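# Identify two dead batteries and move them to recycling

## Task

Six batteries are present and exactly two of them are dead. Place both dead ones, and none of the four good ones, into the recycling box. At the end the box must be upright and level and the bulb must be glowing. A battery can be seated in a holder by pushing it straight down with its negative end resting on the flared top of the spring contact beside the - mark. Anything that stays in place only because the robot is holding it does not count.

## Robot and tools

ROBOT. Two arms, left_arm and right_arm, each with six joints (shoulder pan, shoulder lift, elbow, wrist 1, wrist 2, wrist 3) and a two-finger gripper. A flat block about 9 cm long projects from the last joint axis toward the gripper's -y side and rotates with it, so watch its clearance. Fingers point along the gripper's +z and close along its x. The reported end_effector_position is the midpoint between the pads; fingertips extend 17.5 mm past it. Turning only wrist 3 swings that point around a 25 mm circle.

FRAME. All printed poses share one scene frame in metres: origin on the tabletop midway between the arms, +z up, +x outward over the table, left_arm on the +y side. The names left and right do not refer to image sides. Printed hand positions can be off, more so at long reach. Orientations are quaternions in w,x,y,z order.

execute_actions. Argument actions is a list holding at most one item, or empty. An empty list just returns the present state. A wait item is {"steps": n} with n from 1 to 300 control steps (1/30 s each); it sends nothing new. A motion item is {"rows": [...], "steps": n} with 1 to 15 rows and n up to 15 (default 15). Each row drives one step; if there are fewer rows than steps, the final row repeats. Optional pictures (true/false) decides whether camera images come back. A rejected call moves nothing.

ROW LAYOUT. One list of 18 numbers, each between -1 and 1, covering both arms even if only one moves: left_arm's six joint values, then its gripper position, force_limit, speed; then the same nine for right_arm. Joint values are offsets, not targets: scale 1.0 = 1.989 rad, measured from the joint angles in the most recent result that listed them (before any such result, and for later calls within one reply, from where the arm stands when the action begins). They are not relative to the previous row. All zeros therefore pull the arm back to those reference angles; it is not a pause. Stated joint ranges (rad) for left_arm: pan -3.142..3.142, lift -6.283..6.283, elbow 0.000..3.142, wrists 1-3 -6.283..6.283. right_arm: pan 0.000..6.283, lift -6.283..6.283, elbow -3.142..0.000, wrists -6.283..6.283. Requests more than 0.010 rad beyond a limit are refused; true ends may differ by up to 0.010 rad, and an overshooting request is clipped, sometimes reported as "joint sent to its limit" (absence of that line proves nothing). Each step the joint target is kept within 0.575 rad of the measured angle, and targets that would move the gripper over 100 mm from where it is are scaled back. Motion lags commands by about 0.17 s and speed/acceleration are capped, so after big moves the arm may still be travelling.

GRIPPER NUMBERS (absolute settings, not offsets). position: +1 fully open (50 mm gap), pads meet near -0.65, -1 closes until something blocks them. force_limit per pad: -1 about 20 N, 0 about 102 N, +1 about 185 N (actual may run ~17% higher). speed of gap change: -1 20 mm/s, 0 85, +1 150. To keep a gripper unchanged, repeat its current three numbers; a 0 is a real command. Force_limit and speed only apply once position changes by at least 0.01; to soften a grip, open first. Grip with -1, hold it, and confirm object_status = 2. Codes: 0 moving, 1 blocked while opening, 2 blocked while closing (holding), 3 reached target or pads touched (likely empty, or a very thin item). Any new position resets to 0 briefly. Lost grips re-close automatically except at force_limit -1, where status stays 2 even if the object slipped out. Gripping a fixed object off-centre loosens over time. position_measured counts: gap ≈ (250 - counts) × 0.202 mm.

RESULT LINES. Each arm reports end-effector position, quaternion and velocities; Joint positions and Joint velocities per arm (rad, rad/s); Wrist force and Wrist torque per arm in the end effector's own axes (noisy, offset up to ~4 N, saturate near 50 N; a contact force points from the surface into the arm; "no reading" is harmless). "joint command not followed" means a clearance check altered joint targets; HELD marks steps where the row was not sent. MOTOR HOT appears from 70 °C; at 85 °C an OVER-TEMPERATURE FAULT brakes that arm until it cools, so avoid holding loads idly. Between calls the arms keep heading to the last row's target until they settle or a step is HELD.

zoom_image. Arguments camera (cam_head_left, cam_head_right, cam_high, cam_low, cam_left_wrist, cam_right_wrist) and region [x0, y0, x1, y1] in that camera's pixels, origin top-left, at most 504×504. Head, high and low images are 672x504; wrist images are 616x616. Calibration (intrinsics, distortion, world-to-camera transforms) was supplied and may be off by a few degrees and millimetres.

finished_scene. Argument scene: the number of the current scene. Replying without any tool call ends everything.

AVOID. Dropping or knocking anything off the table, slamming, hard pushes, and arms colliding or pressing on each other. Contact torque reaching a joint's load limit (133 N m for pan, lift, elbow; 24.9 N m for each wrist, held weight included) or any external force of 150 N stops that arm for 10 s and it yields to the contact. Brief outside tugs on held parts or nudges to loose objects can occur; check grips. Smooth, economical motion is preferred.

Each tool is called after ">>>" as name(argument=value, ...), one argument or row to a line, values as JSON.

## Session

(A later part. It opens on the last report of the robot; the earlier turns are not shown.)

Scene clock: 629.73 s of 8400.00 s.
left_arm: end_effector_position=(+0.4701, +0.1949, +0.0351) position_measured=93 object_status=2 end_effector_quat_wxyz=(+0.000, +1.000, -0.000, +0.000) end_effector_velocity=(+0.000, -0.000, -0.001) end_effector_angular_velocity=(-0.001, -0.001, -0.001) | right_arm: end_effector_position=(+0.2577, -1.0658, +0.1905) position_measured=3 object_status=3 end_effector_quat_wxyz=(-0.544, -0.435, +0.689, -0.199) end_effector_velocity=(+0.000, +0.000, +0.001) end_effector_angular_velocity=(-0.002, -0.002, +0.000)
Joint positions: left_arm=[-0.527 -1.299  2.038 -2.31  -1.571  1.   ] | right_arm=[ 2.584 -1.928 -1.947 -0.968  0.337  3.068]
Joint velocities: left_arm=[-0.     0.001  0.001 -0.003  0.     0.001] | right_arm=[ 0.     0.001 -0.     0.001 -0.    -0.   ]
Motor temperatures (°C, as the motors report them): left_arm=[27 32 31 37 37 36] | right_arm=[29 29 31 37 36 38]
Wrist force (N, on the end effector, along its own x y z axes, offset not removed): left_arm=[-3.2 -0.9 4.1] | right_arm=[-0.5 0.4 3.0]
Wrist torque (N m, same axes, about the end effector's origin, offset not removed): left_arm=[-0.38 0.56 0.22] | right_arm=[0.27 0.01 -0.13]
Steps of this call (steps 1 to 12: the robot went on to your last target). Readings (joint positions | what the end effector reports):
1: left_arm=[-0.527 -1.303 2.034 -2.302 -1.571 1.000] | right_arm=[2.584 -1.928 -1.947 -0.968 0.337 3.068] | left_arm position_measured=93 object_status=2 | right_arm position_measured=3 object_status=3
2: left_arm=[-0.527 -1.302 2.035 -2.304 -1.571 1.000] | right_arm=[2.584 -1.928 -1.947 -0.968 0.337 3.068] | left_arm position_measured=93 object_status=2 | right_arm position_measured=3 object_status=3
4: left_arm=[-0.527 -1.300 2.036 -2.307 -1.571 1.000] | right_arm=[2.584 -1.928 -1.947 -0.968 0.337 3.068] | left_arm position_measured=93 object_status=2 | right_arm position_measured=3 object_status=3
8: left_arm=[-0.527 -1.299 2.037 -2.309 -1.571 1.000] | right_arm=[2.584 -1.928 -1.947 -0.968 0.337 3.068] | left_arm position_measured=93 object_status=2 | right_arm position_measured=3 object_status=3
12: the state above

>>> execute_actions(
  actions=[
    {"rows":[[0,0.0025,0.0016,-0.0041,0,0,-1,0,0,0,0,0,0,0,0,1,0,0],[0,0.005,0.0032,-0.0082,0,0,-1,0,0,0,0,0,0,0,0,1,0,0]],"steps":15},
  ],
  pictures=false,
)

>>> execute_actions(
  actions=[
    {"rows":[[0,0,0,0,0,0,0.75,0,0,0,0,0,0,0,0,1,0,0]],"steps":12},
  ],
  pictures=false,
)

>>> execute_actions(
  actions=[
    {"rows":[[0,-0.01,-0.008,0.018,0,0,0.75,0,0,0,0,0,0,0,0,1,0,0],[0,-0.02,-0.016,0.036,0,0,0.75,0,0,0,0,0,0,0,0,1,0,0],[0,-0.03,-0.024,0.054,0,0,0.75,0,0,0,0,0,0,0,0,1,0,0],[0,-0.04,-0.032,0.072,0,0,0.75,0,0,0,0,0,0,0,0,1,0,0],[0,-0.05,-0.04,0.09,0,0,0.75,0,0,0,0,0,0,0,0,1,0,0],[0,-0.0627,-0.0485,0.1112,0,0,0.75,0,0,0,0,0,0,0,0,1,0,0]],"steps":15},
  ],
  pictures=false,
)

>>> execute_actions(
  actions=[
    {"steps":12},
  ],
)

Scene clock: 634.70 s of 8400.00 s.
left_arm: end_effector_position=(+0.4699, +0.1951, +0.0294) position_measured=93 object_status=2 end_effector_quat_wxyz=(+0.000, +1.000, -0.000, +0.000) end_effector_velocity=(+0.000, +0.001, -0.001) end_effector_angular_velocity=(+0.000, +0.000, +0.001) | right_arm: end_effector_position=(+0.2577, -1.0658, +0.1905) position_measured=3 object_status=3 end_effector_quat_wxyz=(-0.544, -0.435, +0.689, -0.199) end_effector_velocity=(-0.001, -0.000, -0.000) end_effector_angular_velocity=(-0.000, +0.000, -0.002)
Joint positions: left_arm=[-0.527 -1.289  2.044 -2.326 -1.571  1.   ] | right_arm=[ 2.584 -1.928 -1.947 -0.968  0.337  3.068]
Joint velocities: left_arm=[ 0.001  0.002  0.002 -0.004 -0.     0.   ] | right_arm=[-0.002 -0.     0.    -0.    -0.     0.   ]
Motor temperatures (°C, as the motors report them): left_arm=[27 32 31 37 37 36] | right_arm=[29 29 31 37 36 38]
Wrist force (N, on the end effector, along its own x y z axes, offset not removed): left_arm=[-2.2 -2.8 4.4] | right_arm=[-0.3 -0.2 1.2]
Wrist torque (N m, same axes, about the end effector's origin, offset not removed): left_arm=[-0.75 0.69 0.16] | right_arm=[0.03 -0.08 -0.15]
Steps of this call (steps 1 to 30: the robot went on to your last target; steps 31 to 90: nothing new was sent; then 1.47 s passed at rest; steps 91 to 105: all 15 steps of this action). Readings (joint positions | what the end effector reports):
91: left_arm=[-0.527 -1.298 2.038 -2.311 -1.571 1.000] | right_arm=[2.584 -1.928 -1.947 -0.968 0.337 3.068] | left_arm position_measured=93 object_status=2 | right_arm position_measured=3 object_status=3
92: left_arm=[-0.527 -1.298 2.038 -2.312 -1.571 1.000] | right_arm=[2.584 -1.928 -1.947 -0.968 0.337 3.068] | left_arm position_measured=93 object_status=2 | right_arm position_measured=3 object_status=3
94: left_arm=[-0.527 -1.295 2.040 -2.317 -1.571 1.000] | right_arm=[2.584 -1.928 -1.947 -0.968 0.337 3.068] | left_arm position_measured=93 object_status=2 | right_arm position_measured=3 object_status=3
98: left_arm=[-0.527 -1.291 2.043 -2.323 -1.571 1.000] | right_arm=[2.584 -1.928 -1.947 -0.968 0.337 3.068] | left_arm position_measured=93 object_status=2 | right_arm position_measured=3 object_status=3
105: the state above

Scene clock: 635.10 s of 8400.00 s.
left_arm: end_effector_position=(+0.4699, +0.1951, +0.0294) position_measured=41 object_status=3 end_effector_quat_wxyz=(+0.000, +1.000, -0.000, +0.000) end_effector_velocity=(+0.000, -0.000, +0.000) end_effector_angular_velocity=(-0.000, -0.001, -0.000) | right_arm: end_effector_position=(+0.2577, -1.0658, +0.1905) position_measured=3 object_status=3 end_effector_quat_wxyz=(-0.544, -0.435, +0.689, -0.199) end_effector_velocity=(-0.001, -0.000, +0.000) end_effector_angular_velocity=(-0.000, -0.000, -0.001)
Joint positions: left_arm=[-0.527 -1.289  2.044 -2.326 -1.571  1.   ] | right_arm=[ 2.584 -1.928 -1.947 -0.968  0.337  3.068]
Joint velocities: left_arm=[-0. -0. -0. -0.  0.  0.] | right_arm=[-0.001  0.     0.     0.    -0.    -0.   ]
Motor temperatures (°C, as the motors report them): left_arm=[27 32 31 37 37 36] | right_arm=[29 29 31 37 36 38]
Wrist force (N, on the end effector, along its own x y z axes, offset not removed): left_arm=[-0.4 -2.4 0.0] | right_arm=[-0.4 0.6 3.2]
Wrist torque (N m, same axes, about the end effector's origin, offset not removed): left_arm=[-0.62 0.17 0.26] | right_arm=[0.17 -0.06 -0.10]
Steps of this call (steps 1 to 12: all 12 steps of this action). Readings (joint positions | what the end effector reports):
1: left_arm=[-0.527 -1.289 2.044 -2.326 -1.571 1.000] | right_arm=[2.584 -1.928 -1.947 -0.968 0.337 3.068] | left_arm position_measured=88 object_status=0 | right_arm position_measured=3 object_status=3
2: left_arm=[-0.527 -1.289 2.044 -2.326 -1.571 1.000] | right_arm=[2.584 -1.928 -1.947 -0.968 0.337 3.068] | left_arm position_measured=74 object_status=0 | right_arm position_measured=3 object_status=3
4: left_arm=[-0.527 -1.289 2.044 -2.326 -1.571 1.000] | right_arm=[2.584 -1.928 -1.947 -0.968 0.337 3.068] | left_arm position_measured=47 object_status=0 | right_arm position_measured=3 object_status=3
8: left_arm=[-0.527 -1.289 2.044 -2.326 -1.571 1.000] | right_arm=[2.584 -1.928 -1.947 -0.968 0.337 3.068] | left_arm position_measured=41 object_status=0 | right_arm position_measured=3 object_status=3
12: the state above

Scene clock: 635.60 s of 8400.00 s.
left_arm: end_effector_position=(+0.4706, +0.1946, +0.1056) position_measured=41 object_status=3 end_effector_quat_wxyz=(+0.001, +1.000, -0.000, +0.000) end_effector_velocity=(-0.004, +0.003, +0.038) end_effector_angular_velocity=(+0.003, +0.005, -0.002) | right_arm: end_effector_position=(+0.2577, -1.0658, +0.1905) position_measured=3 object_status=3 end_effector_quat_wxyz=(-0.544, -0.435, +0.689, -0.199) end_effector_velocity=(+0.000, +0.000, -0.000) end_effector_angular_velocity=(+0.001, +0.001, +0.000)
Joint positions: left_arm=[-0.527 -1.407  1.953 -2.118 -1.571  1.   ] | right_arm=[ 2.584 -1.928 -1.947 -0.968  0.337  3.068]
Joint velocities: left_arm=[-0.    -0.058 -0.044  0.108 -0.     0.002] | right_arm=[ 0.    -0.     0.    -0.001  0.    -0.   ]
Motor temperatures (°C, as the motors report them): left_arm=[27 32 31 37 37 36] | right_arm=[29 29 31 37 36 38]
Wrist force (N, on the end effector, along its own x y z axes, offset not removed): left_arm=[-0.3 0.2 -0.1] | right_arm=[0.2 -0.7 3.2]
Wrist torque (N m, same axes, about the end effector's origin, offset not removed): left_arm=[-0.13 0.43 0.08] | right_arm=[0.03 -0.17 -0.08]
Steps of this call (steps 1 to 15: all 15 steps of this action). Readings (joint positions | what the end effector reports):
1: left_arm=[-0.527 -1.289 2.044 -2.326 -1.571 1.000] | right_arm=[2.584 -1.928 -1.947 -0.968 0.337 3.068] | left_arm position_measured=41 object_status=3 | right_arm position_measured=3 object_status=3
2: left_arm=[-0.527 -1.292 2.042 -2.322 -1.571 1.000] | right_arm=[2.584 -1.928 -1.947 -0.968 0.337 3.068] | left_arm position_measured=41 object_status=3 | right_arm position_measured=3 object_status=3
4: left_arm=[-0.527 -1.307 2.030 -2.297 -1.571 1.000] | right_arm=[2.584 -1.928 -1.947 -0.968 0.337 3.068] | left_arm position_measured=41 object_status=3 | right_arm position_measured=3 object_status=3
8: left_arm=[-0.527 -1.363 1.985 -2.198 -1.571 1.000] | right_arm=[2.584 -1.928 -1.947 -0.968 0.337 3.068] | left_arm position_measured=41 object_status=3 | right_arm position_measured=3 object_status=3
15: the state above

Scene clock: 636.00 s of 8400.00 s.
left_arm: end_effector_position=(+0.4701, +0.1949, +0.1099) position_measured=41 object_status=3 end_effector_quat_wxyz=(+0.000, +1.000, -0.000, +0.000) end_effector_velocity=(-0.000, +0.000, +0.001) end_effector_angular_velocity=(+0.000, +0.000, +0.001) | right_arm: end_effector_position=(+0.2577, -1.0658, +0.1905) position_measured=3 object_status=3 end_effector_quat_wxyz=(-0.544, -0.435, +0.689, -0.199) end_effector_velocity=(+0.000, +0.000, -0.001) end_effector_angular_velocity=(+0.001, +0.002, +0.000)
Joint positions: left_arm=[-0.527 -1.413  1.948 -2.106 -1.571  1.   ] | right_arm=[ 2.584 -1.928 -1.947 -0.968  0.337  3.068]
Joint velocities: left_arm=[ 0.    -0.002 -0.001  0.003  0.    -0.001] | right_arm=[ 0.    -0.002  0.    -0.     0.    -0.   ]
Motor temperatures (°C, as the motors report them): left_arm=[27 32 31 37 37 36] | right_arm=[29 29 31 37 36 38]
Wrist force (N, on the end effector, along its own x y z axes, offset not removed): left_arm=[-1.3 2.5 -0.6] | right_arm=[-0.5 0.0 1.9]
Wrist torque (N m, same axes, about the end effector's origin, offset not removed): left_arm=[0.21 0.54 0.21] | right_arm=[0.17 -0.10 -0.11]
Steps of this call (steps 1 to 12: the robot went on to your last target). Readings (joint positions | what the end effector reports):
1: left_arm=[-0.527 -1.408 1.951 -2.115 -1.571 1.000] | right_arm=[2.584 -1.928 -1.947 -0.968 0.337 3.068] | left_arm position_measured=41 object_status=3 | right_arm position_measured=3 object_status=3
2: left_arm=[-0.527 -1.410 1.950 -2.112 -1.571 1.000] | right_arm=[2.584 -1.928 -1.947 -0.968 0.337 3.068] | left_arm position_measured=41 object_status=3 | right_arm position_measured=3 object_status=3
4: left_arm=[-0.527 -1.411 1.949 -2.109 -1.571 1.000] | right_arm=[2.584 -1.928 -1.947 -0.968 0.337 3.068] | left_arm position_measured=41 object_status=3 | right_arm position_measured=3 object_status=3
8: left_arm=[-0.527 -1.413 1.948 -2.106 -1.571 1.000] | right_arm=[2.584 -1.928 -1.947 -0.968 0.337 3.068] | left_arm position_measured=41 object_status=3 | right_arm position_measured=3 object_status=3
12: the state above
camera_calibration (this result's frames):
cam_left_wrist: T_world_to_cam=[[0.999802, 0.0177995, 0.00888747, -0.480605], [0.0147989, -0.963936, 0.265722, 0.155492], [0.0132967, -0.265538, -0.964009, 0.299335], [0, 0, 0, 1]] pos_world=[0.474229, 0.237924, 0.251515]
cam_right_wrist: T_world_to_cam=[[-0.0337285, -0.319321, 0.947046, -0.518626], [-0.590759, 0.770694, 0.23882, 0.92235], [-0.806143, -0.551421, -0.214636, -0.191299], [0, 0, 0, 1]] pos_world=[0.373179, -0.981945, 0.229827]

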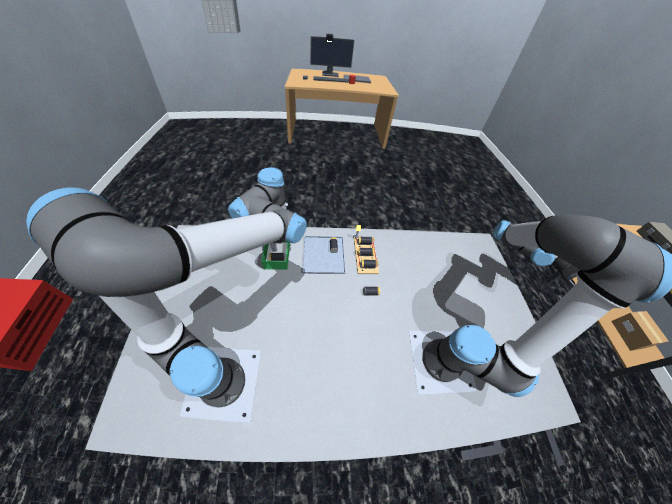

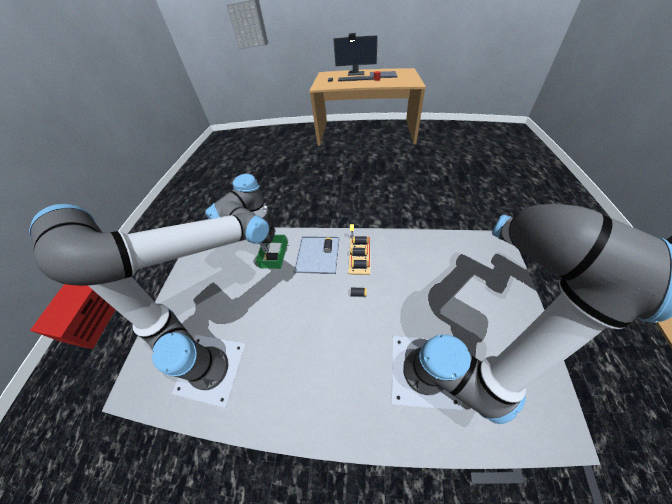

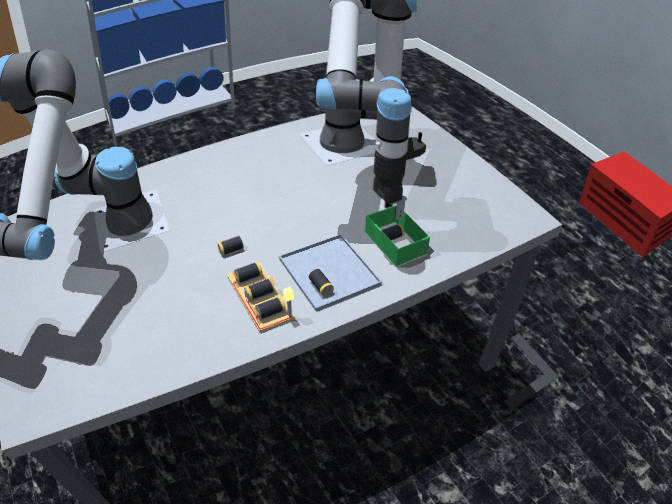

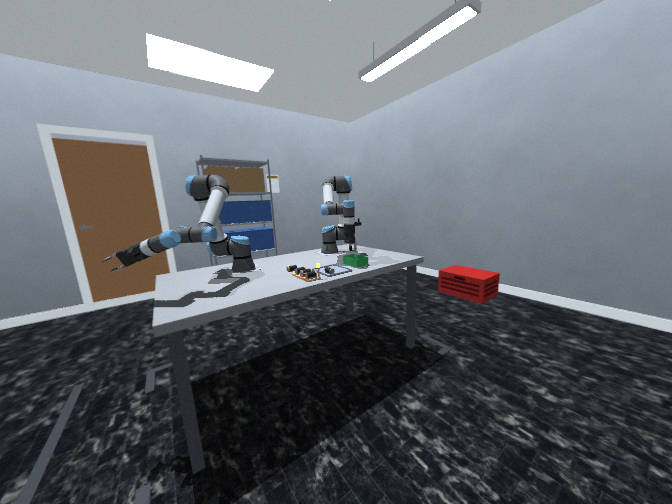

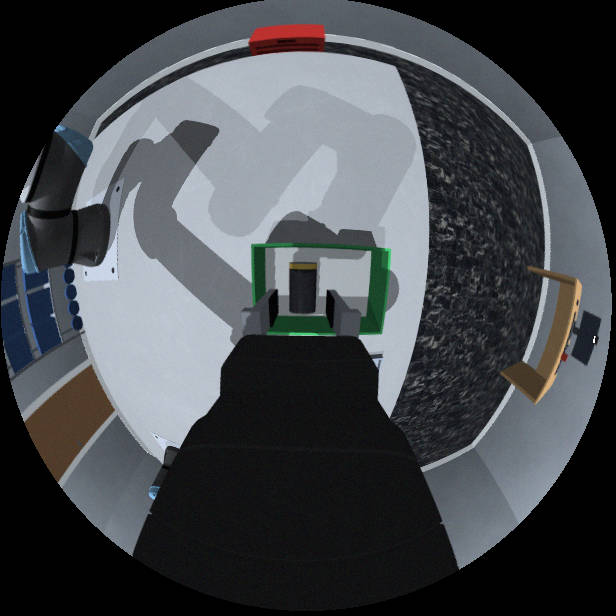

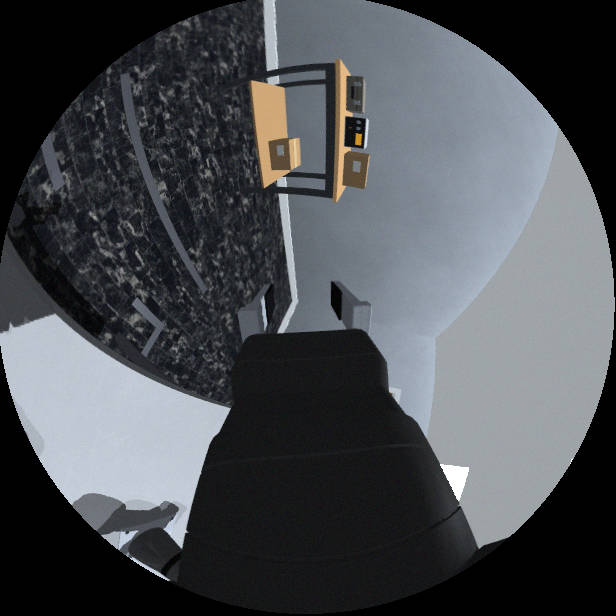

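>>> execute_actions(
  actions=[
    {"rows":[[-0.008,0.006,-0.012,0.006,0,0.04,0.75,0,0,0,0,0,0,0,0,1,0,0],[-0.017,0.014,-0.025,0.011,0,0.09,0.75,0,0,0,0,0,0,0,0,1,0,0],[-0.026,0.024,-0.039,0.015,0,0.14,0.75,0,0,0,0,0,0,0,0,1,0,0],[-0.035,0.035,-0.053,0.018,0,0.19,0.75,0,0,0,0,0,0,0,0,1,0,0],[-0.044,0.047,-0.067,0.02,0,0.24,0.75,0,0,0,0,0,0,0,0,1,0,0],[-0.053,0.06,-0.081,0.021,0,0.29,0.75,0,0,0,0,0,0,0,0,1,0,0],[-0.062,0.073,-0.095,0.022,0,0.34,0.75,0,0,0,0,0,0,0,0,1,0,0],[-0.071,0.086,-0.109,0.023,0,0.39,0.75,0,0,0,0,0,0,0,0,1,0,0],[-0.08,0.1,-0.123,0.023,0,0.44,0.75,0,0,0,0,0,0,0,0,1,0,0],[-0.089,0.114,-0.137,0.023,0,0.49,0.75,0,0,0,0,0,0,0,0,1,0,0],[-0.098,0.128,-0.151,0.023,0,0.54,0.75,0,0,0,0,0,0,0,0,1,0,0],[-0.107,0.142,-0.165,0.023,0,0.58,0.75,0,0,0,0,0,0,0,0,1,0,0],[-0.115,0.156,-0.178,0.022,0,0.62,0.75,0,0,0,0,0,0,0,0,1,0,0],[-0.121,0.167,-0.187,0.02,0,0.65,0.75,0,0,0,0,0,0,0,0,1,0,0],[-0.1241,0.1731,-0.1915,0.0184,0,0.6656,0.75,0,0,0,0,0,0,0,0,1,0,0]],"steps":15},
  ],
  pictures=false,
)

>>> execute_actions(
  actions=[
    {"steps":25},
  ],
)

Scene clock: 644.60 s of 8400.00 s.
left_arm: end_effector_position=(+0.5298, +0.0302, +0.0987) position_measured=41 object_status=3 end_effector_quat_wxyz=(+0.000, +0.866, -0.500, +0.000) end_effector_velocity=(+0.096, -0.480, -0.113) end_effector_angular_velocity=(+0.004, +0.003, -2.771) | right_arm: end_effector_position=(+0.2577, -1.0658, +0.1905) position_measured=3 object_status=3 end_effector_quat_wxyz=(-0.544, -0.435, +0.689, -0.199) end_effector_velocity=(-0.000, -0.000, +0.001) end_effector_angular_velocity=(-0.001, -0.001, -0.000)
Joint positions: left_arm=[-0.703 -1.188  1.68  -2.063 -1.571  1.87 ] | right_arm=[ 2.584 -1.928 -1.947 -0.968  0.337  3.068]
Joint velocities: left_arm=[-0.441  0.696 -0.69  -0.     0.     2.329] | right_arm=[-0.     0.001  0.    -0.    -0.    -0.   ]
Motor temperatures (°C, as the motors report them): left_arm=[27 32 31 37 37 36] | right_arm=[29 29 31 37 36 38]
Wrist force (N, on the end effector, along its own x y z axes, offset not removed): left_arm=[-2.3 1.0 1.8] | right_arm=[0.6 0.3 2.9]
Wrist torque (N m, same axes, about the end effector's origin, offset not removed): left_arm=[-0.06 0.63 0.22] | right_arm=[0.17 -0.24 -0.14]
Steps of this call (steps 1 to 30: the robot went on to your last target; steps 31 to 90: nothing new was sent; then 5.10 s passed at rest; steps 91 to 105: all 15 steps of this action). Readings (joint positions | what the end effector reports):
91: left_arm=[-0.527 -1.414 1.947 -2.105 -1.571 1.000] | right_arm=[2.584 -1.928 -1.947 -0.968 0.337 3.068] | left_arm position_measured=41 object_status=3 | right_arm position_measured=3 object_status=3
92: left_arm=[-0.529 -1.412 1.944 -2.103 -1.571 1.006] | right_arm=[2.584 -1.928 -1.947 -0.968 0.337 3.068] | left_arm position_measured=41 object_status=3 | right_arm position_measured=3 object_status=3
94: left_arm=[-0.542 -1.401 1.926 -2.095 -1.571 1.058] | right_arm=[2.584 -1.928 -1.947 -0.968 0.337 3.068] | left_arm position_measured=41 object_status=3 | right_arm position_measured=3 object_status=3
98: left_arm=[-0.593 -1.344 1.850 -2.076 -1.571 1.298] | right_arm=[2.584 -1.928 -1.947 -0.968 0.337 3.068] | left_arm position_measured=41 object_status=3 | right_arm position_measured=3 object_status=3
105: the state above

Scene clock: 645.43 s of 8400.00 s.
left_arm: end_effector_position=(+0.5398, -0.0520, +0.0754) position_measured=41 object_status=3 end_effector_quat_wxyz=(+0.000, +0.707, -0.707, +0.000) end_effector_velocity=(-0.000, -0.001, +0.000) end_effector_angular_velocity=(-0.000, -0.000, -0.003) | right_arm: end_effector_position=(+0.2577, -1.0658, +0.1905) position_measured=3 object_status=3 end_effector_quat_wxyz=(-0.544, -0.435, +0.689, -0.199) end_effector_velocity=(-0.000, -0.000, -0.000) end_effector_angular_velocity=(+0.000, +0.001, +0.000)
Joint positions: left_arm=[-0.774 -1.069  1.567 -2.069 -1.571  2.323] | right_arm=[ 2.584 -1.928 -1.947 -0.968  0.337  3.068]
Joint velocities: left_arm=[-0.001  0.    -0.001 -0.    -0.     0.003] | right_arm=[ 0.    -0.001 -0.    -0.    -0.     0.   ]
Motor temperatures (°C, as the motors report them): left_arm=[27 32 31 37 37 36] | right_arm=[29 29 31 37 36 38]
Wrist force (N, on the end effector, along its own x y z axes, offset not removed): left_arm=[-2.0 -0.1 -0.4] | right_arm=[0.0 -0.4 1.4]
Wrist torque (N m, same axes, about the end effector's origin, offset not removed): left_arm=[-0.16 0.44 0.25] | right_arm=[0.04 -0.16 -0.09]
Steps of this call (steps 1 to 25: the robot went on to your last target). Readings (joint positions | what the end effector reports):
1: left_arm=[-0.717 -1.164 1.657 -2.064 -1.571 1.950] | right_arm=[2.584 -1.928 -1.947 -0.968 0.337 3.068] | left_arm position_measured=41 object_status=3 | right_arm position_measured=3 object_status=3
2: left_arm=[-0.731 -1.142 1.636 -2.065 -1.571 2.027] | right_arm=[2.584 -1.928 -1.947 -0.968 0.337 3.068] | left_arm position_measured=41 object_status=3 | right_arm position_measured=3 object_status=3
4: left_arm=[-0.749 -1.111 1.606 -2.067 -1.571 2.153] | right_arm=[2.584 -1.928 -1.947 -0.968 0.337 3.068] | left_arm position_measured=41 object_status=3 | right_arm position_measured=3 object_status=3
8: left_arm=[-0.766 -1.082 1.580 -2.068 -1.571 2.269] | right_arm=[2.584 -1.928 -1.947 -0.968 0.337 3.068] | left_arm position_measured=41 object_status=3 | right_arm position_measured=3 object_status=3
25: the state above
camera_calibration (this result's frames):
cam_left_wrist: T_world_to_cam=[[0.0186447, -0.99978, 0.0095673, -0.0689353], [-0.964083, -0.0154416, 0.265152, 0.503446], [-0.264946, -0.0141674, -0.964159, 0.362788], [0, 0, 0, 1]] pos_world=[0.582769, -0.0560064, 0.216955]
cam_right_wrist: T_world_to_cam=[[-0.0337283, -0.319321, 0.947046, -0.518626], [-0.590759, 0.770694, 0.23882, 0.922351], [-0.806143, -0.551421, -0.214636, -0.1913], [0, 0, 0, 1]] pos_world=[0.373179, -0.981945, 0.229827]

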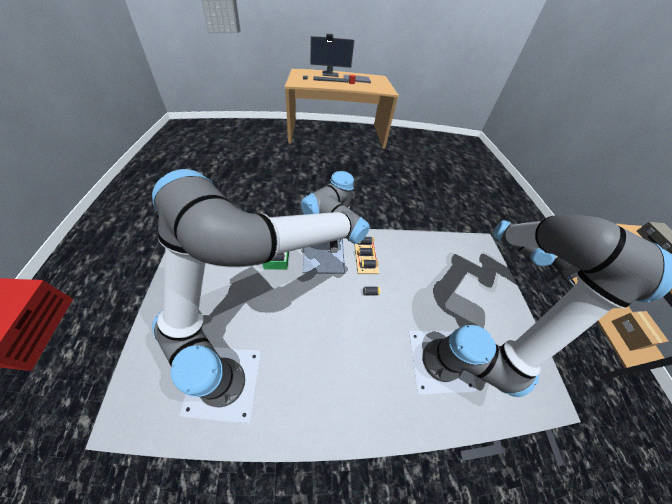

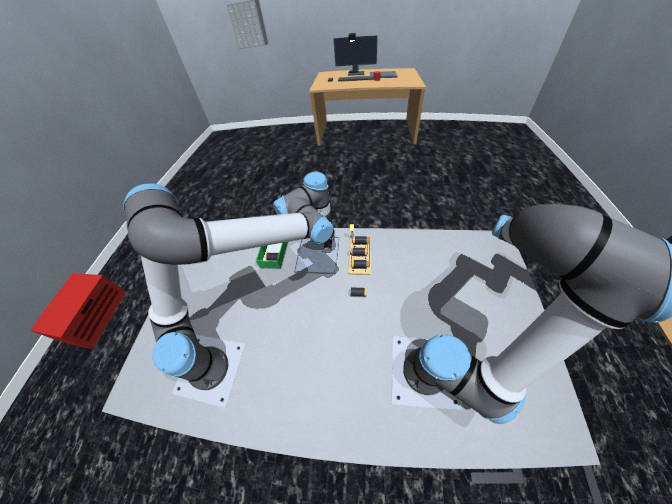

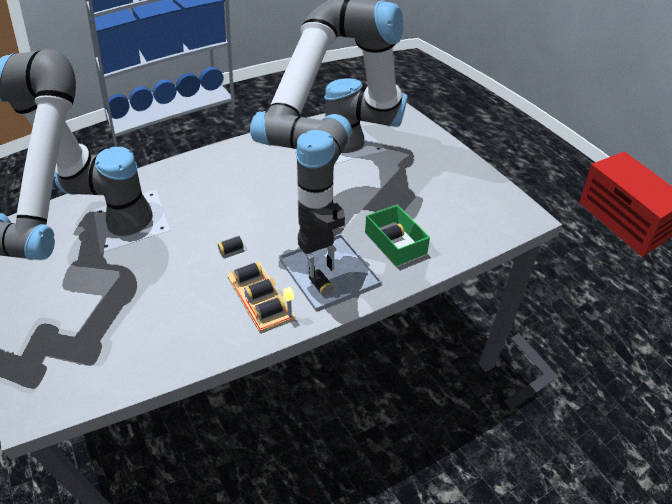

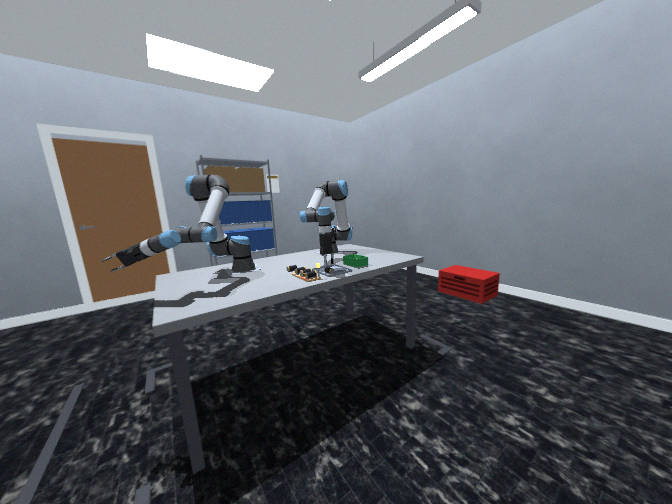

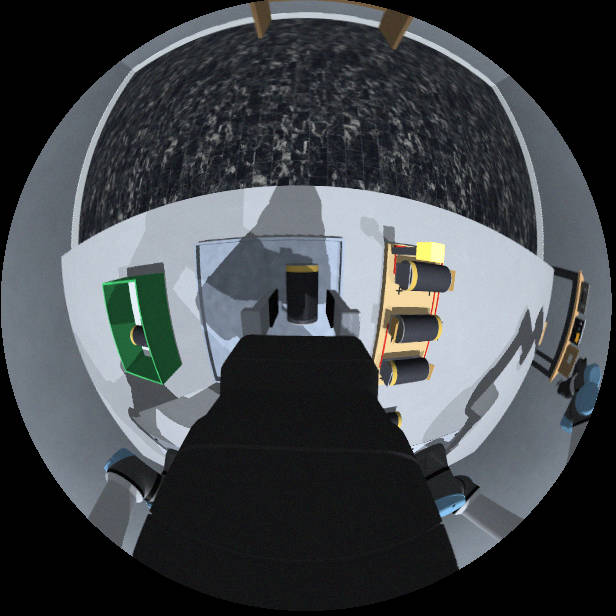

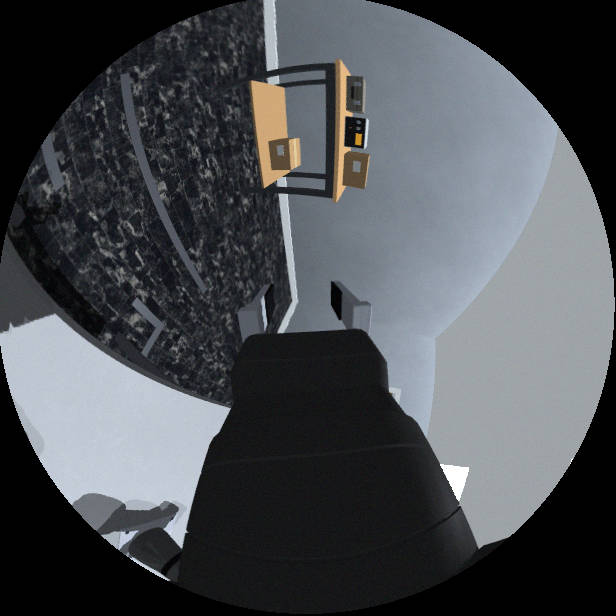

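>>> execute_actions(
  actions=[
    {"rows":[[0,0.006,0.0047,-0.0107,0,0,0.75,0,0,0,0,0,0,0,0,1,0,0],[0,0.012,0.0094,-0.0214,0,0,0.75,0,0,0,0,0,0,0,0,1,0,0],[0,0.018,0.0141,-0.0321,0,0,0.75,0,0,0,0,0,0,0,0,1,0,0],[0,0.024,0.0188,-0.0428,0,0,0.75,0,0,0,0,0,0,0,0,1,0,0],[0,0.0297,0.0232,-0.0529,0,0,0.75,0,0,0,0,0,0,0,0,1,0,0]],"steps":15},
  ],
  pictures=false,
)

>>> execute_actions(
  actions=[
    {"steps":10},
  ],
  pictures=false,
)

>>> execute_actions(
  actions=[
    {"rows":[[0,0,0,0,0,0,-1,0,0,0,0,0,0,0,0,1,0,0]],"steps":15},
  ],
  pictures=false,
)

>>> execute_actions(
  actions=[
    {"rows":[[0,-0.008,-0.007,0.015,0,0,-1,0,0,0,0,0,0,0,0,1,0,0],[0,-0.016,-0.014,0.03,0,0,-1,0,0,0,0,0,0,0,0,1,0,0],[0,-0.024,-0.022,0.046,0,0,-1,0,0,0,0,0,0,0,0,1,0,0],[0,-0.032,-0.03,0.062,0,0,-1,0,0,0,0,0,0,0,0,1,0,0],[0,-0.04,-0.037,0.077,0,0,-1,0,0,0,0,0,0,0,0,1,0,0],[0,-0.0477,-0.0444,0.0921,0,0,-1,0,0,0,0,0,0,0,0,1,0,0]],"steps":15},
  ],
  pictures=false,
)

>>> execute_actions(
  actions=[
    {"steps":12},
  ],
  pictures=false,
)

Scene clock: 657.80 s of 8400.00 s.
left_arm: end_effector_position=(+0.5399, -0.0522, +0.0295) position_measured=41 object_status=3 end_effector_quat_wxyz=(+0.000, +0.707, -0.707, +0.000) end_effector_velocity=(-0.000, +0.001, -0.018) end_effector_angular_velocity=(-0.000, -0.000, +0.001) | right_arm: end_effector_position=(+0.2577, -1.0658, +0.1905) position_measured=3 object_status=3 end_effector_quat_wxyz=(-0.544, -0.435, +0.689, -0.199) end_effector_velocity=(+0.000, -0.000, +0.000) end_effector_angular_velocity=(-0.001, -0.001, -0.000)
Joint positions: left_arm=[-0.774 -1.013  1.611 -2.169 -1.571  2.323] | right_arm=[ 2.584 -1.928 -1.947 -0.968  0.337  3.068]
Joint velocities: left_arm=[ 0.     0.022  0.017 -0.04  -0.    -0.001] | right_arm=[-0.     0.     0.     0.001 -0.     0.   ]
Motor temperatures (°C, as the motors report them): left_arm=[27 32 31 37 37 36] | right_arm=[29 29 31 37 36 38]
Wrist force (N, on the end effector, along its own x y z axes, offset not removed): left_arm=[-2.5 -0.7 1.2] | right_arm=[-0.1 0.7 1.8]
Wrist torque (N m, same axes, about the end effector's origin, offset not removed): left_arm=[-0.32 0.83 0.14] | right_arm=[0.17 -0.15 -0.15]
Steps of this call (steps 1 to 15: the robot went on to your last target; steps 16 to 90: nothing new was sent; then 8.87 s passed at rest; steps 91 to 105: all 15 steps of this action). Readings (joint positions | what the end effector reports):
91: left_arm=[-0.774 -1.069 1.567 -2.069 -1.571 2.324] | right_arm=[2.584 -1.928 -1.947 -0.968 0.337 3.068] | left_arm position_measured=41 object_status=3 | right_arm position_measured=3 object_status=3
92: left_arm=[-0.774 -1.067 1.568 -2.072 -1.571 2.324] | right_arm=[2.584 -1.928 -1.947 -0.968 0.337 3.068] | left_arm position_measured=41 object_status=3 | right_arm position_measured=3 object_status=3
94: left_arm=[-0.774 -1.058 1.575 -2.088 -1.571 2.324] | right_arm=[2.584 -1.928 -1.947 -0.968 0.337 3.068] | left_arm position_measured=41 object_status=3 | right_arm position_measured=3 object_status=3
98: left_arm=[-0.774 -1.029 1.598 -2.140 -1.571 2.323] | right_arm=[2.584 -1.928 -1.947 -0.968 0.337 3.068] | left_arm position_measured=41 object_status=3 | right_arm position_measured=3 object_status=3
105: the state above

Scene clock: 658.13 s of 8400.00 s.
left_arm: end_effector_position=(+0.5398, -0.0521, +0.0276) position_measured=41 object_status=3 end_effector_quat_wxyz=(+0.000, +0.707, -0.707, +0.000) end_effector_velocity=(-0.000, +0.000, -0.002) end_effector_angular_velocity=(+0.001, +0.001, +0.000) | right_arm: end_effector_position=(+0.2577, -1.0658, +0.1905) position_measured=3 object_status=3 end_effector_quat_wxyz=(-0.544, -0.435, +0.689, -0.199) end_effector_velocity=(-0.001, -0.000, +0.000) end_effector_angular_velocity=(-0.001, -0.001, -0.001)
Joint positions: left_arm=[-0.774 -1.01   1.613 -2.174 -1.571  2.323] | right_arm=[ 2.584 -1.928 -1.947 -0.968  0.337  3.068]
Joint velocities: left_arm=[-0.     0.002  0.001 -0.002  0.    -0.   ] | right_arm=[-0.001  0.     0.     0.001 -0.     0.   ]
Motor temperatures (°C, as the motors report them): left_arm=[27 32 31 37 37 36] | right_arm=[29 29 31 37 36 38]
Wrist force (N, on the end effector, along its own x y z axes, offset not removed): left_arm=[-0.6 -0.9 1.3] | right_arm=[0.0 -0.5 2.9]
Wrist torque (N m, same axes, about the end effector's origin, offset not removed): left_arm=[-0.27 0.36 0.09] | right_arm=[0.00 -0.15 -0.10]
Steps of this call (steps 1 to 10: the robot went on to your last target). Readings (joint positions | what the end effector reports):
1: left_arm=[-0.774 -1.012 1.612 -2.171 -1.571 2.323] | right_arm=[2.584 -1.928 -1.947 -0.968 0.337 3.068] | left_arm position_measured=41 object_status=3 | right_arm position_measured=3 object_status=3
2: left_arm=[-0.774 -1.012 1.612 -2.172 -1.571 2.323] | right_arm=[2.584 -1.928 -1.947 -0.968 0.337 3.068] | left_arm position_measured=41 object_status=3 | right_arm position_measured=3 object_status=3
4: left_arm=[-0.774 -1.011 1.612 -2.173 -1.571 2.323] | right_arm=[2.584 -1.928 -1.947 -0.968 0.337 3.068] | left_arm position_measured=41 object_status=3 | right_arm position_measured=3 object_status=3
8: left_arm=[-0.774 -1.010 1.613 -2.174 -1.571 2.323] | right_arm=[2.584 -1.928 -1.947 -0.968 0.337 3.068] | left_arm position_measured=41 object_status=3 | right_arm position_measured=3 object_status=3
10: the state above

Scene clock: 658.63 s of 8400.00 s.
left_arm: end_effector_position=(+0.5398, -0.0521, +0.0276) position_measured=93 object_status=2 end_effector_quat_wxyz=(+0.000, +0.707, -0.707, +0.000) end_effector_velocity=(+0.000, -0.000, +0.001) end_effector_angular_velocity=(-0.001, -0.001, +0.003) | right_arm: end_effector_position=(+0.2577, -1.0658, +0.1905) position_measured=3 object_status=3 end_effector_quat_wxyz=(-0.544, -0.435, +0.689, -0.199) end_effector_velocity=(-0.000, +0.000, +0.000) end_effector_angular_velocity=(-0.000, -0.001, -0.000)
Joint positions: left_arm=[-0.774 -1.01   1.613 -2.174 -1.571  2.323] | right_arm=[ 2.584 -1.928 -1.947 -0.968  0.337  3.068]
Joint velocities: left_arm=[-0.    -0.001 -0.    -0.    -0.    -0.003] | right_arm=[-0.     0.001  0.    -0.001  0.     0.   ]
Motor temperatures (°C, as the motors report them): left_arm=[27 32 31 37 37 36] | right_arm=[29 29 31 37 36 38]
Wrist force (N, on the end effector, along its own x y z axes, offset not removed): left_arm=[-1.6 1.4 1.7] | right_arm=[0.2 -0.7 3.0]
Wrist torque (N m, same axes, about the end effector's origin, offset not removed): left_arm=[0.07 0.46 0.06] | right_arm=[-0.07 -0.15 -0.10]
Steps of this call (steps 1 to 15: all 15 steps of this action). Readings (joint positions | what the end effector reports):
1: left_arm=[-0.774 -1.010 1.613 -2.174 -1.571 2.323] | right_arm=[2.584 -1.928 -1.947 -0.968 0.337 3.068] | left_arm position_measured=46 object_status=0 | right_arm position_measured=3 object_status=3
2: left_arm=[-0.774 -1.010 1.613 -2.174 -1.571 2.323] | right_arm=[2.584 -1.928 -1.947 -0.968 0.337 3.068] | left_arm position_measured=60 object_status=0 | right_arm position_measured=3 object_status=3
4: left_arm=[-0.774 -1.010 1.613 -2.174 -1.571 2.323] | right_arm=[2.584 -1.928 -1.947 -0.968 0.337 3.068] | left_arm position_measured=88 object_status=0 | right_arm position_measured=3 object_status=3
8: left_arm=[-0.774 -1.010 1.613 -2.174 -1.571 2.323] | right_arm=[2.584 -1.928 -1.947 -0.968 0.337 3.068] | left_arm position_measured=93 object_status=0 | right_arm position_measured=3 object_status=3
15: the state above

Scene clock: 659.13 s of 8400.00 s.
left_arm: end_effector_position=(+0.5401, -0.0524, +0.1055) position_measured=93 object_status=2 end_effector_quat_wxyz=(+0.000, +0.707, -0.707, +0.000) end_effector_velocity=(-0.003, +0.003, +0.036) end_effector_angular_velocity=(+0.004, +0.003, +0.002) | right_arm: end_effector_position=(+0.2577, -1.0658, +0.1905) position_measured=3 object_status=3 end_effector_quat_wxyz=(-0.544, -0.435, +0.689, -0.199) end_effector_velocity=(-0.001, -0.000, +0.000) end_effector_angular_velocity=(-0.001, -0.001, -0.001)
Joint positions: left_arm=[-0.774 -1.1    1.529 -2.001 -1.571  2.323] | right_arm=[ 2.584 -1.928 -1.947 -0.968  0.337  3.068]
Joint velocities: left_arm=[-0.    -0.042 -0.039  0.086 -0.    -0.002] | right_arm=[-0.001  0.     0.     0.    -0.     0.   ]
Motor temperatures (°C, as the motors report them): left_arm=[27 32 31 37 37 36] | right_arm=[29 29 31 37 36 38]
Wrist force (N, on the end effector, along its own x y z axes, offset not removed): left_arm=[-6.0 2.8 3.5] | right_arm=[0.2 -0.7 1.7]
Wrist torque (N m, same axes, about the end effector's origin, offset not removed): left_arm=[0.20 1.32 0.33] | right_arm=[-0.02 -0.16 -0.06]
Steps of this call (steps 1 to 15: all 15 steps of this action). Readings (joint positions | what the end effector reports):
1: left_arm=[-0.774 -1.010 1.613 -2.174 -1.571 2.323] | right_arm=[2.584 -1.928 -1.947 -0.968 0.337 3.068] | left_arm position_measured=93 object_status=2 | right_arm position_measured=3 object_status=3
2: left_arm=[-0.774 -1.012 1.611 -2.170 -1.571 2.323] | right_arm=[2.584 -1.928 -1.947 -0.968 0.337 3.068] | left_arm position_measured=93 object_status=2 | right_arm position_measured=3 object_status=3
4: left_arm=[-0.774 -1.025 1.600 -2.149 -1.571 2.323] | right_arm=[2.584 -1.928 -1.947 -0.968 0.337 3.068] | left_arm position_measured=93 object_status=2 | right_arm position_measured=3 object_status=3
8: left_arm=[-0.774 -1.069 1.559 -2.065 -1.571 2.323] | right_arm=[2.584 -1.928 -1.947 -0.968 0.337 3.068] | left_arm position_measured=93 object_status=2 | right_arm position_measured=3 object_status=3
15: the state above

Scene clock: 659.53 s of 8400.00 s.
left_arm: end_effector_position=(+0.5398, -0.0521, +0.1098) position_measured=93 object_status=2 end_effector_quat_wxyz=(+0.000, +0.707, -0.707, +0.000) end_effector_velocity=(+0.000, +0.000, +0.001) end_effector_angular_velocity=(-0.000, -0.000, -0.001) | right_arm: end_effector_position=(+0.2577, -1.0658, +0.1905) position_measured=3 object_status=3 end_effector_quat_wxyz=(-0.544, -0.435, +0.689, -0.199) end_effector_velocity=(+0.000, +0.000, -0.001) end_effector_angular_velocity=(+0.000, -0.001, +0.000)
Joint positions: left_arm=[-0.774 -1.105  1.525 -1.991 -1.571  2.323] | right_arm=[ 2.584 -1.928 -1.947 -0.968  0.337  3.068]
Joint velocities: left_arm=[ 0.    -0.002 -0.001  0.002  0.     0.001] | right_arm=[ 0.    -0.001  0.     0.001  0.001 -0.   ]
Motor temperatures (°C, as the motors report them): left_arm=[27 32 31 37 37 36] | right_arm=[29 29 31 37 36 38]
Wrist force (N, on the end effector, along its own x y z axes, offset not removed): left_arm=[-1.6 0.1 3.1] | right_arm=[0.3 0.4 2.1]
Wrist torque (N m, same axes, about the end effector's origin, offset not removed): left_arm=[-0.14 0.31 0.22] | right_arm=[0.20 -0.27 -0.10]
Steps of this call (steps 1 to 12: the robot went on to your last target). Readings (joint positions | what the end effector reports):
1: left_arm=[-0.774 -1.101 1.528 -1.998 -1.571 2.323] | right_arm=[2.584 -1.928 -1.947 -0.968 0.337 3.068] | left_arm position_measured=93 object_status=2 | right_arm position_measured=3 object_status=3
2: left_arm=[-0.774 -1.102 1.527 -1.996 -1.571 2.323] | right_arm=[2.584 -1.928 -1.947 -0.968 0.337 3.068] | left_arm position_measured=93 object_status=2 | right_arm position_measured=3 object_status=3
4: left_arm=[-0.774 -1.104 1.526 -1.994 -1.571 2.323] | right_arm=[2.584 -1.928 -1.947 -0.968 0.337 3.068] | left_arm position_measured=93 object_status=2 | right_arm position_measured=3 object_status=3
8: left_arm=[-0.774 -1.105 1.525 -1.992 -1.571 2.323] | right_arm=[2.584 -1.928 -1.947 -0.968 0.337 3.068] | left_arm position_measured=93 object_status=2 | right_arm position_measured=3 object_status=3
12: the state above

>>> execute_actions(
  actions=[
    {"rows":[[0.015,-0.0096,0.0137,-0.0041,0,-0.064,-1,0,0,0,0,0,0,0,0,1,0,0],[0.015,-0.0096,0.0137,-0.0041,0,-0.064,-1,0,0,0,0,0,0,0,0,1,0,0],[0.03,-0.019,0.0275,-0.0083,0,-0.128,-1,0,0,0,0,0,0,0,0,1,0,0],[0.045,-0.029,0.041,-0.0125,0,-0.191,-1,0,0,0,0,0,0,0,0,1,0,0],[0.045,-0.029,0.041,-0.0125,0,-0.22,-1,0,0,0,0,0,0,0,0,1,0,0],[0.06,-0.038,0.055,-0.0166,0,-0.255,-1,0,0,0,0,0,0,0,0,1,0,0],[0.076,-0.048,0.069,-0.0207,0,-0.319,-1,0,0,0,0,0,0,0,0,1,0,0],[0.076,-0.048,0.069,-0.0207,0,-0.35,-1,0,0,0,0,0,0,0,0,1,0,0],[0.091,-0.057,0.082,-0.025,0,-0.383,-1,0,0,0,0,0,0,0,0,1,0,0],[0.106,-0.067,0.096,-0.029,0,-0.447,-1,0,0,0,0,0,0,0,0,1,0,0],[0.106,-0.067,0.096,-0.029,0,-0.48,-1,0,0,0,0,0,0,0,0,1,0,0],[0.121,-0.077,0.11,-0.033,0,-0.51,-1,0,0,0,0,0,0,0,0,1,0,0],[0.136,-0.086,0.124,-0.037,0,-0.574,-1,0,0,0,0,0,0,0,0,1,0,0],[0.136,-0.086,0.124,-0.037,0,-0.6,-1,0,0,0,0,0,0,0,0,1,0,0],[0.1515,-0.0957,0.1373,-0.0415,0,-0.6379,-1,0,0,0,0,0,0,0,0,1,0,0]],"steps":15},
  ],
  pictures=false,
)

>>> execute_actions(
  actions=[
    {"steps":25},
  ],
)

Scene clock: 665.93 s of 8400.00 s.
left_arm: end_effector_position=(+0.5447, +0.1233, +0.1117) position_measured=93 object_status=2 end_effector_quat_wxyz=(+0.000, +0.965, -0.264, +0.000) end_effector_velocity=(-0.078, +0.447, -0.009) end_effector_angular_velocity=(+0.006, +0.014, +2.984) | right_arm: end_effector_position=(+0.2577, -1.0658, +0.1905) position_measured=3 object_status=3 end_effector_quat_wxyz=(-0.544, -0.435, +0.689, -0.199) end_effector_velocity=(-0.000, -0.000, -0.000) end_effector_angular_velocity=(+0.001, +0.001, -0.000)
Joint positions: left_arm=[-0.568 -1.237  1.713 -2.048 -1.571  1.492] | right_arm=[ 2.584 -1.928 -1.947 -0.968  0.337  3.068]
Joint velocities: left_arm=[ 0.556 -0.347  0.507 -0.147 -0.    -2.427] | right_arm=[-0.    -0.     0.    -0.001 -0.     0.   ]
Motor temperatures (°C, as the motors report them): left_arm=[27 32 31 37 37 36] | right_arm=[29 29 31 37 36 38]
Wrist force (N, on the end effector, along its own x y z axes, offset not removed): left_arm=[-3.8 -2.8 0.8] | right_arm=[0.0 0.2 2.0]
Wrist torque (N m, same axes, about the end effector's origin, offset not removed): left_arm=[-0.41 0.61 0.37] | right_arm=[0.06 -0.12 -0.11]
Steps of this call (steps 1 to 30: the robot went on to your last target; steps 31 to 90: nothing new was sent; then 2.90 s passed at rest; steps 91 to 105: all 15 steps of this action). Readings (joint positions | what the end effector reports):
91: left_arm=[-0.774 -1.105 1.525 -1.991 -1.571 2.323] | right_arm=[2.584 -1.928 -1.947 -0.968 0.337 3.068] | left_arm position_measured=93 object_status=2 | right_arm position_measured=3 object_status=3
92: left_arm=[-0.771 -1.108 1.528 -1.992 -1.571 2.317] | right_arm=[2.584 -1.928 -1.947 -0.968 0.337 3.068] | left_arm position_measured=93 object_status=2 | right_arm position_measured=3 object_status=3
94: left_arm=[-0.757 -1.117 1.541 -1.996 -1.571 2.269] | right_arm=[2.584 -1.928 -1.947 -0.968 0.337 3.068] | left_arm position_measured=93 object_status=2 | right_arm position_measured=3 object_status=3
98: left_arm=[-0.699 -1.154 1.594 -2.013 -1.571 2.043] | right_arm=[2.584 -1.928 -1.947 -0.968 0.337 3.068] | left_arm position_measured=93 object_status=2 | right_arm position_measured=3 object_status=3
105: the state above

Scene clock: 666.77 s of 8400.00 s.
left_arm: end_effector_position=(+0.5261, +0.1948, +0.1100) position_measured=93 object_status=2 end_effector_quat_wxyz=(+0.000, +1.000, -0.001, -0.000) end_effector_velocity=(+0.000, +0.001, +0.000) end_effector_angular_velocity=(-0.000, -0.000, +0.006) | right_arm: end_effector_position=(+0.2577, -1.0658, +0.1905) position_measured=3 object_status=3 end_effector_quat_wxyz=(-0.544, -0.435, +0.689, -0.199) end_effector_velocity=(-0.001, -0.000, +0.000) end_effector_angular_velocity=(-0.001, -0.002, -0.001)
Joint positions: left_arm=[-0.473 -1.295  1.798 -2.074 -1.571  1.055] | right_arm=[ 2.584 -1.928 -1.947 -0.968  0.337  3.068]
Joint velocities: left_arm=[ 0.002 -0.     0.    -0.     0.    -0.004] | right_arm=[-0.001  0.     0.     0.002  0.     0.   ]
Motor temperatures (°C, as the motors report them): left_arm=[27 32 31 37 37 36] | right_arm=[29 29 31 37 36 38]
Wrist force (N, on the end effector, along its own x y z axes, offset not removed): left_arm=[-1.7 0.2 1.5] | right_arm=[-0.5 0.5 2.6]
Wrist torque (N m, same axes, about the end effector's origin, offset not removed): left_arm=[-0.22 0.49 0.14] | right_arm=[0.17 -0.07 -0.08]
Steps of this call (steps 1 to 25: the robot went on to your last target). Readings (joint positions | what the end effector reports):
1: left_arm=[-0.549 -1.249 1.730 -2.053 -1.571 1.410] | right_arm=[2.584 -1.928 -1.947 -0.968 0.337 3.068] | left_arm position_measured=93 object_status=2 | right_arm position_measured=3 object_status=3
2: left_arm=[-0.531 -1.260 1.746 -2.058 -1.571 1.332] | right_arm=[2.584 -1.928 -1.947 -0.968 0.337 3.068] | left_arm position_measured=93 object_status=2 | right_arm position_measured=3 object_status=3
4: left_arm=[-0.506 -1.275 1.768 -2.065 -1.571 1.213] | right_arm=[2.584 -1.928 -1.947 -0.968 0.337 3.068] | left_arm position_measured=93 object_status=2 | right_arm position_measured=3 object_status=3
8: left_arm=[-0.483 -1.289 1.788 -2.071 -1.571 1.105] | right_arm=[2.584 -1.928 -1.947 -0.968 0.337 3.068] | left_arm position_measured=93 object_status=2 | right_arm position_measured=3 object_status=3
25: the state above
camera_calibration (this result's frames):
cam_left_wrist: T_world_to_cam=[[0.999815, 0.0171409, 0.00876143, -0.536383], [0.0141987, -0.963971, 0.265627, 0.154942], [0.0129989, -0.265454, -0.964036, 0.298728], [0, 0, 0, 1]] pos_world=[0.530201, 0.237852, 0.251528]
cam_right_wrist: T_world_to_cam=[[-0.0337285, -0.319321, 0.947046, -0.518626], [-0.590759, 0.770694, 0.23882, 0.922351], [-0.806143, -0.551421, -0.214636, -0.191299], [0, 0, 0, 1]] pos_world=[0.373179, -0.981945, 0.229827]

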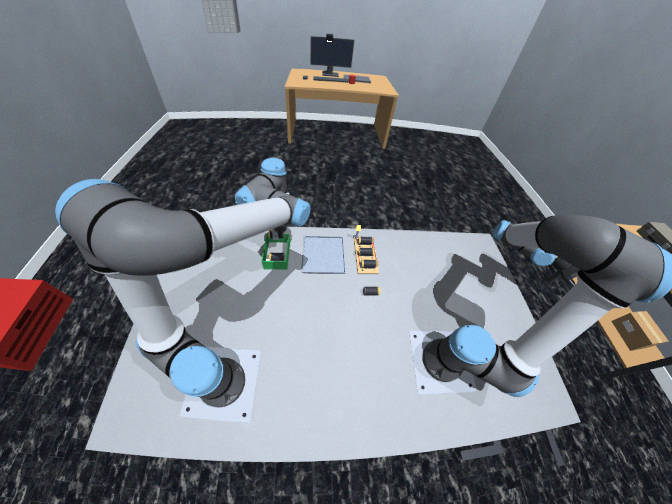

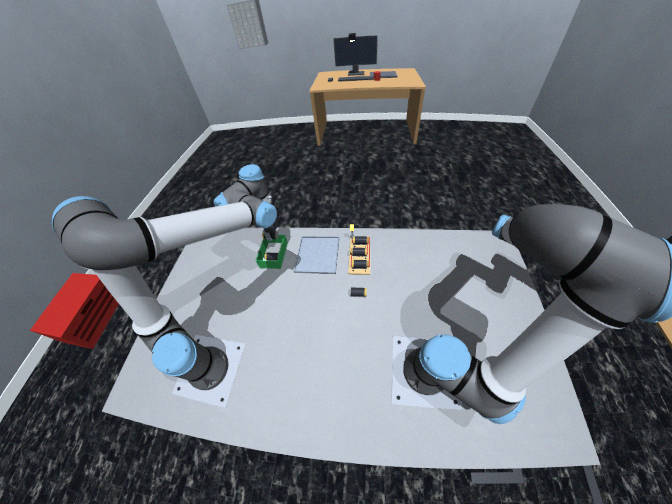

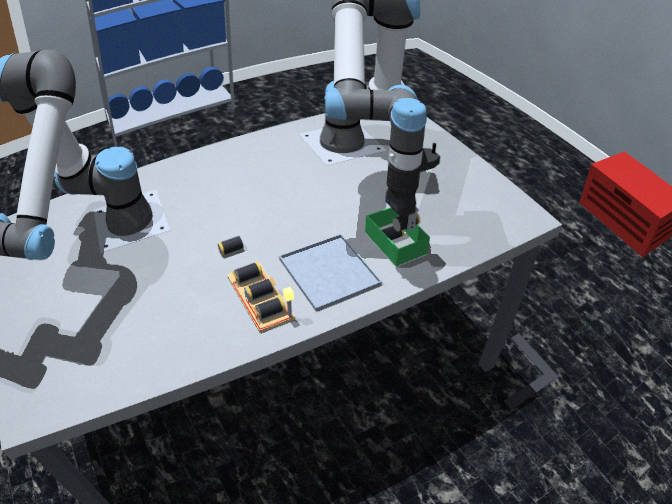

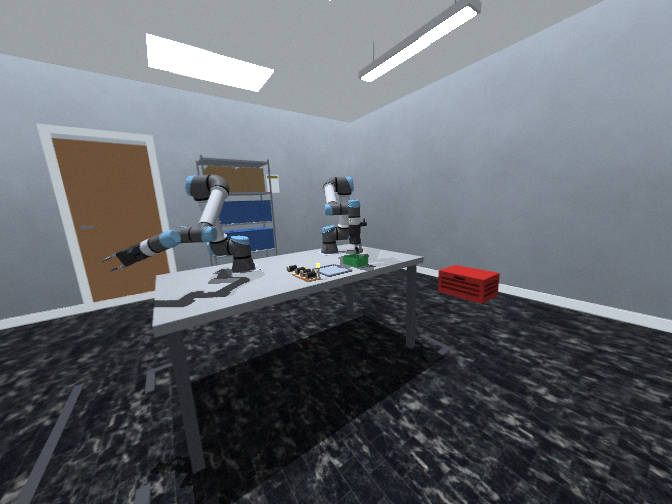

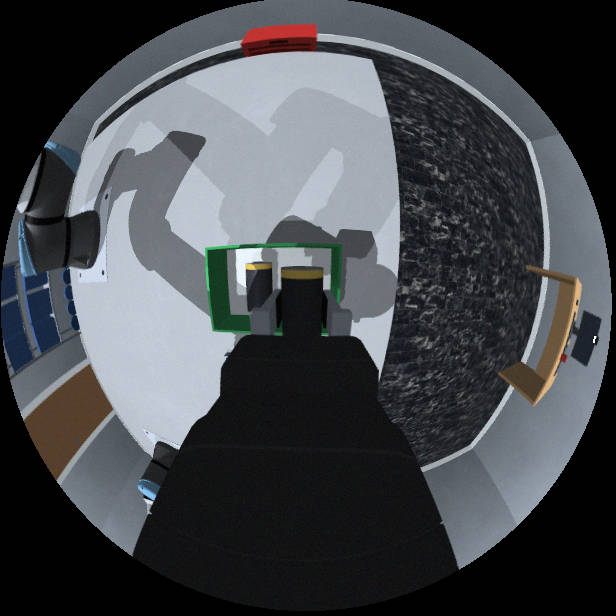

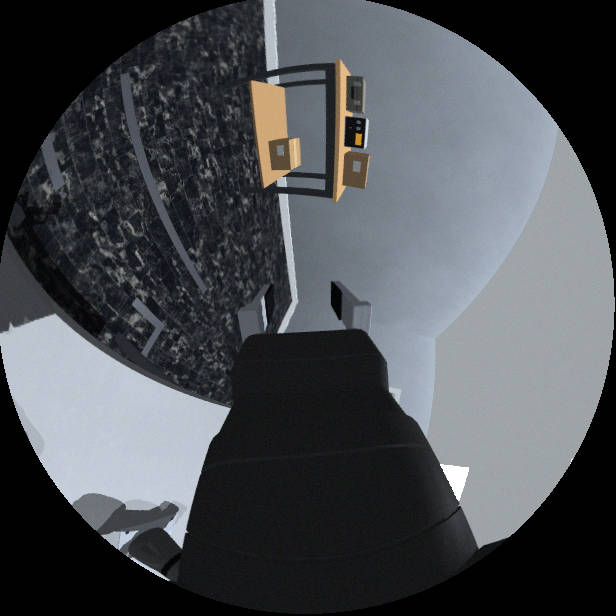

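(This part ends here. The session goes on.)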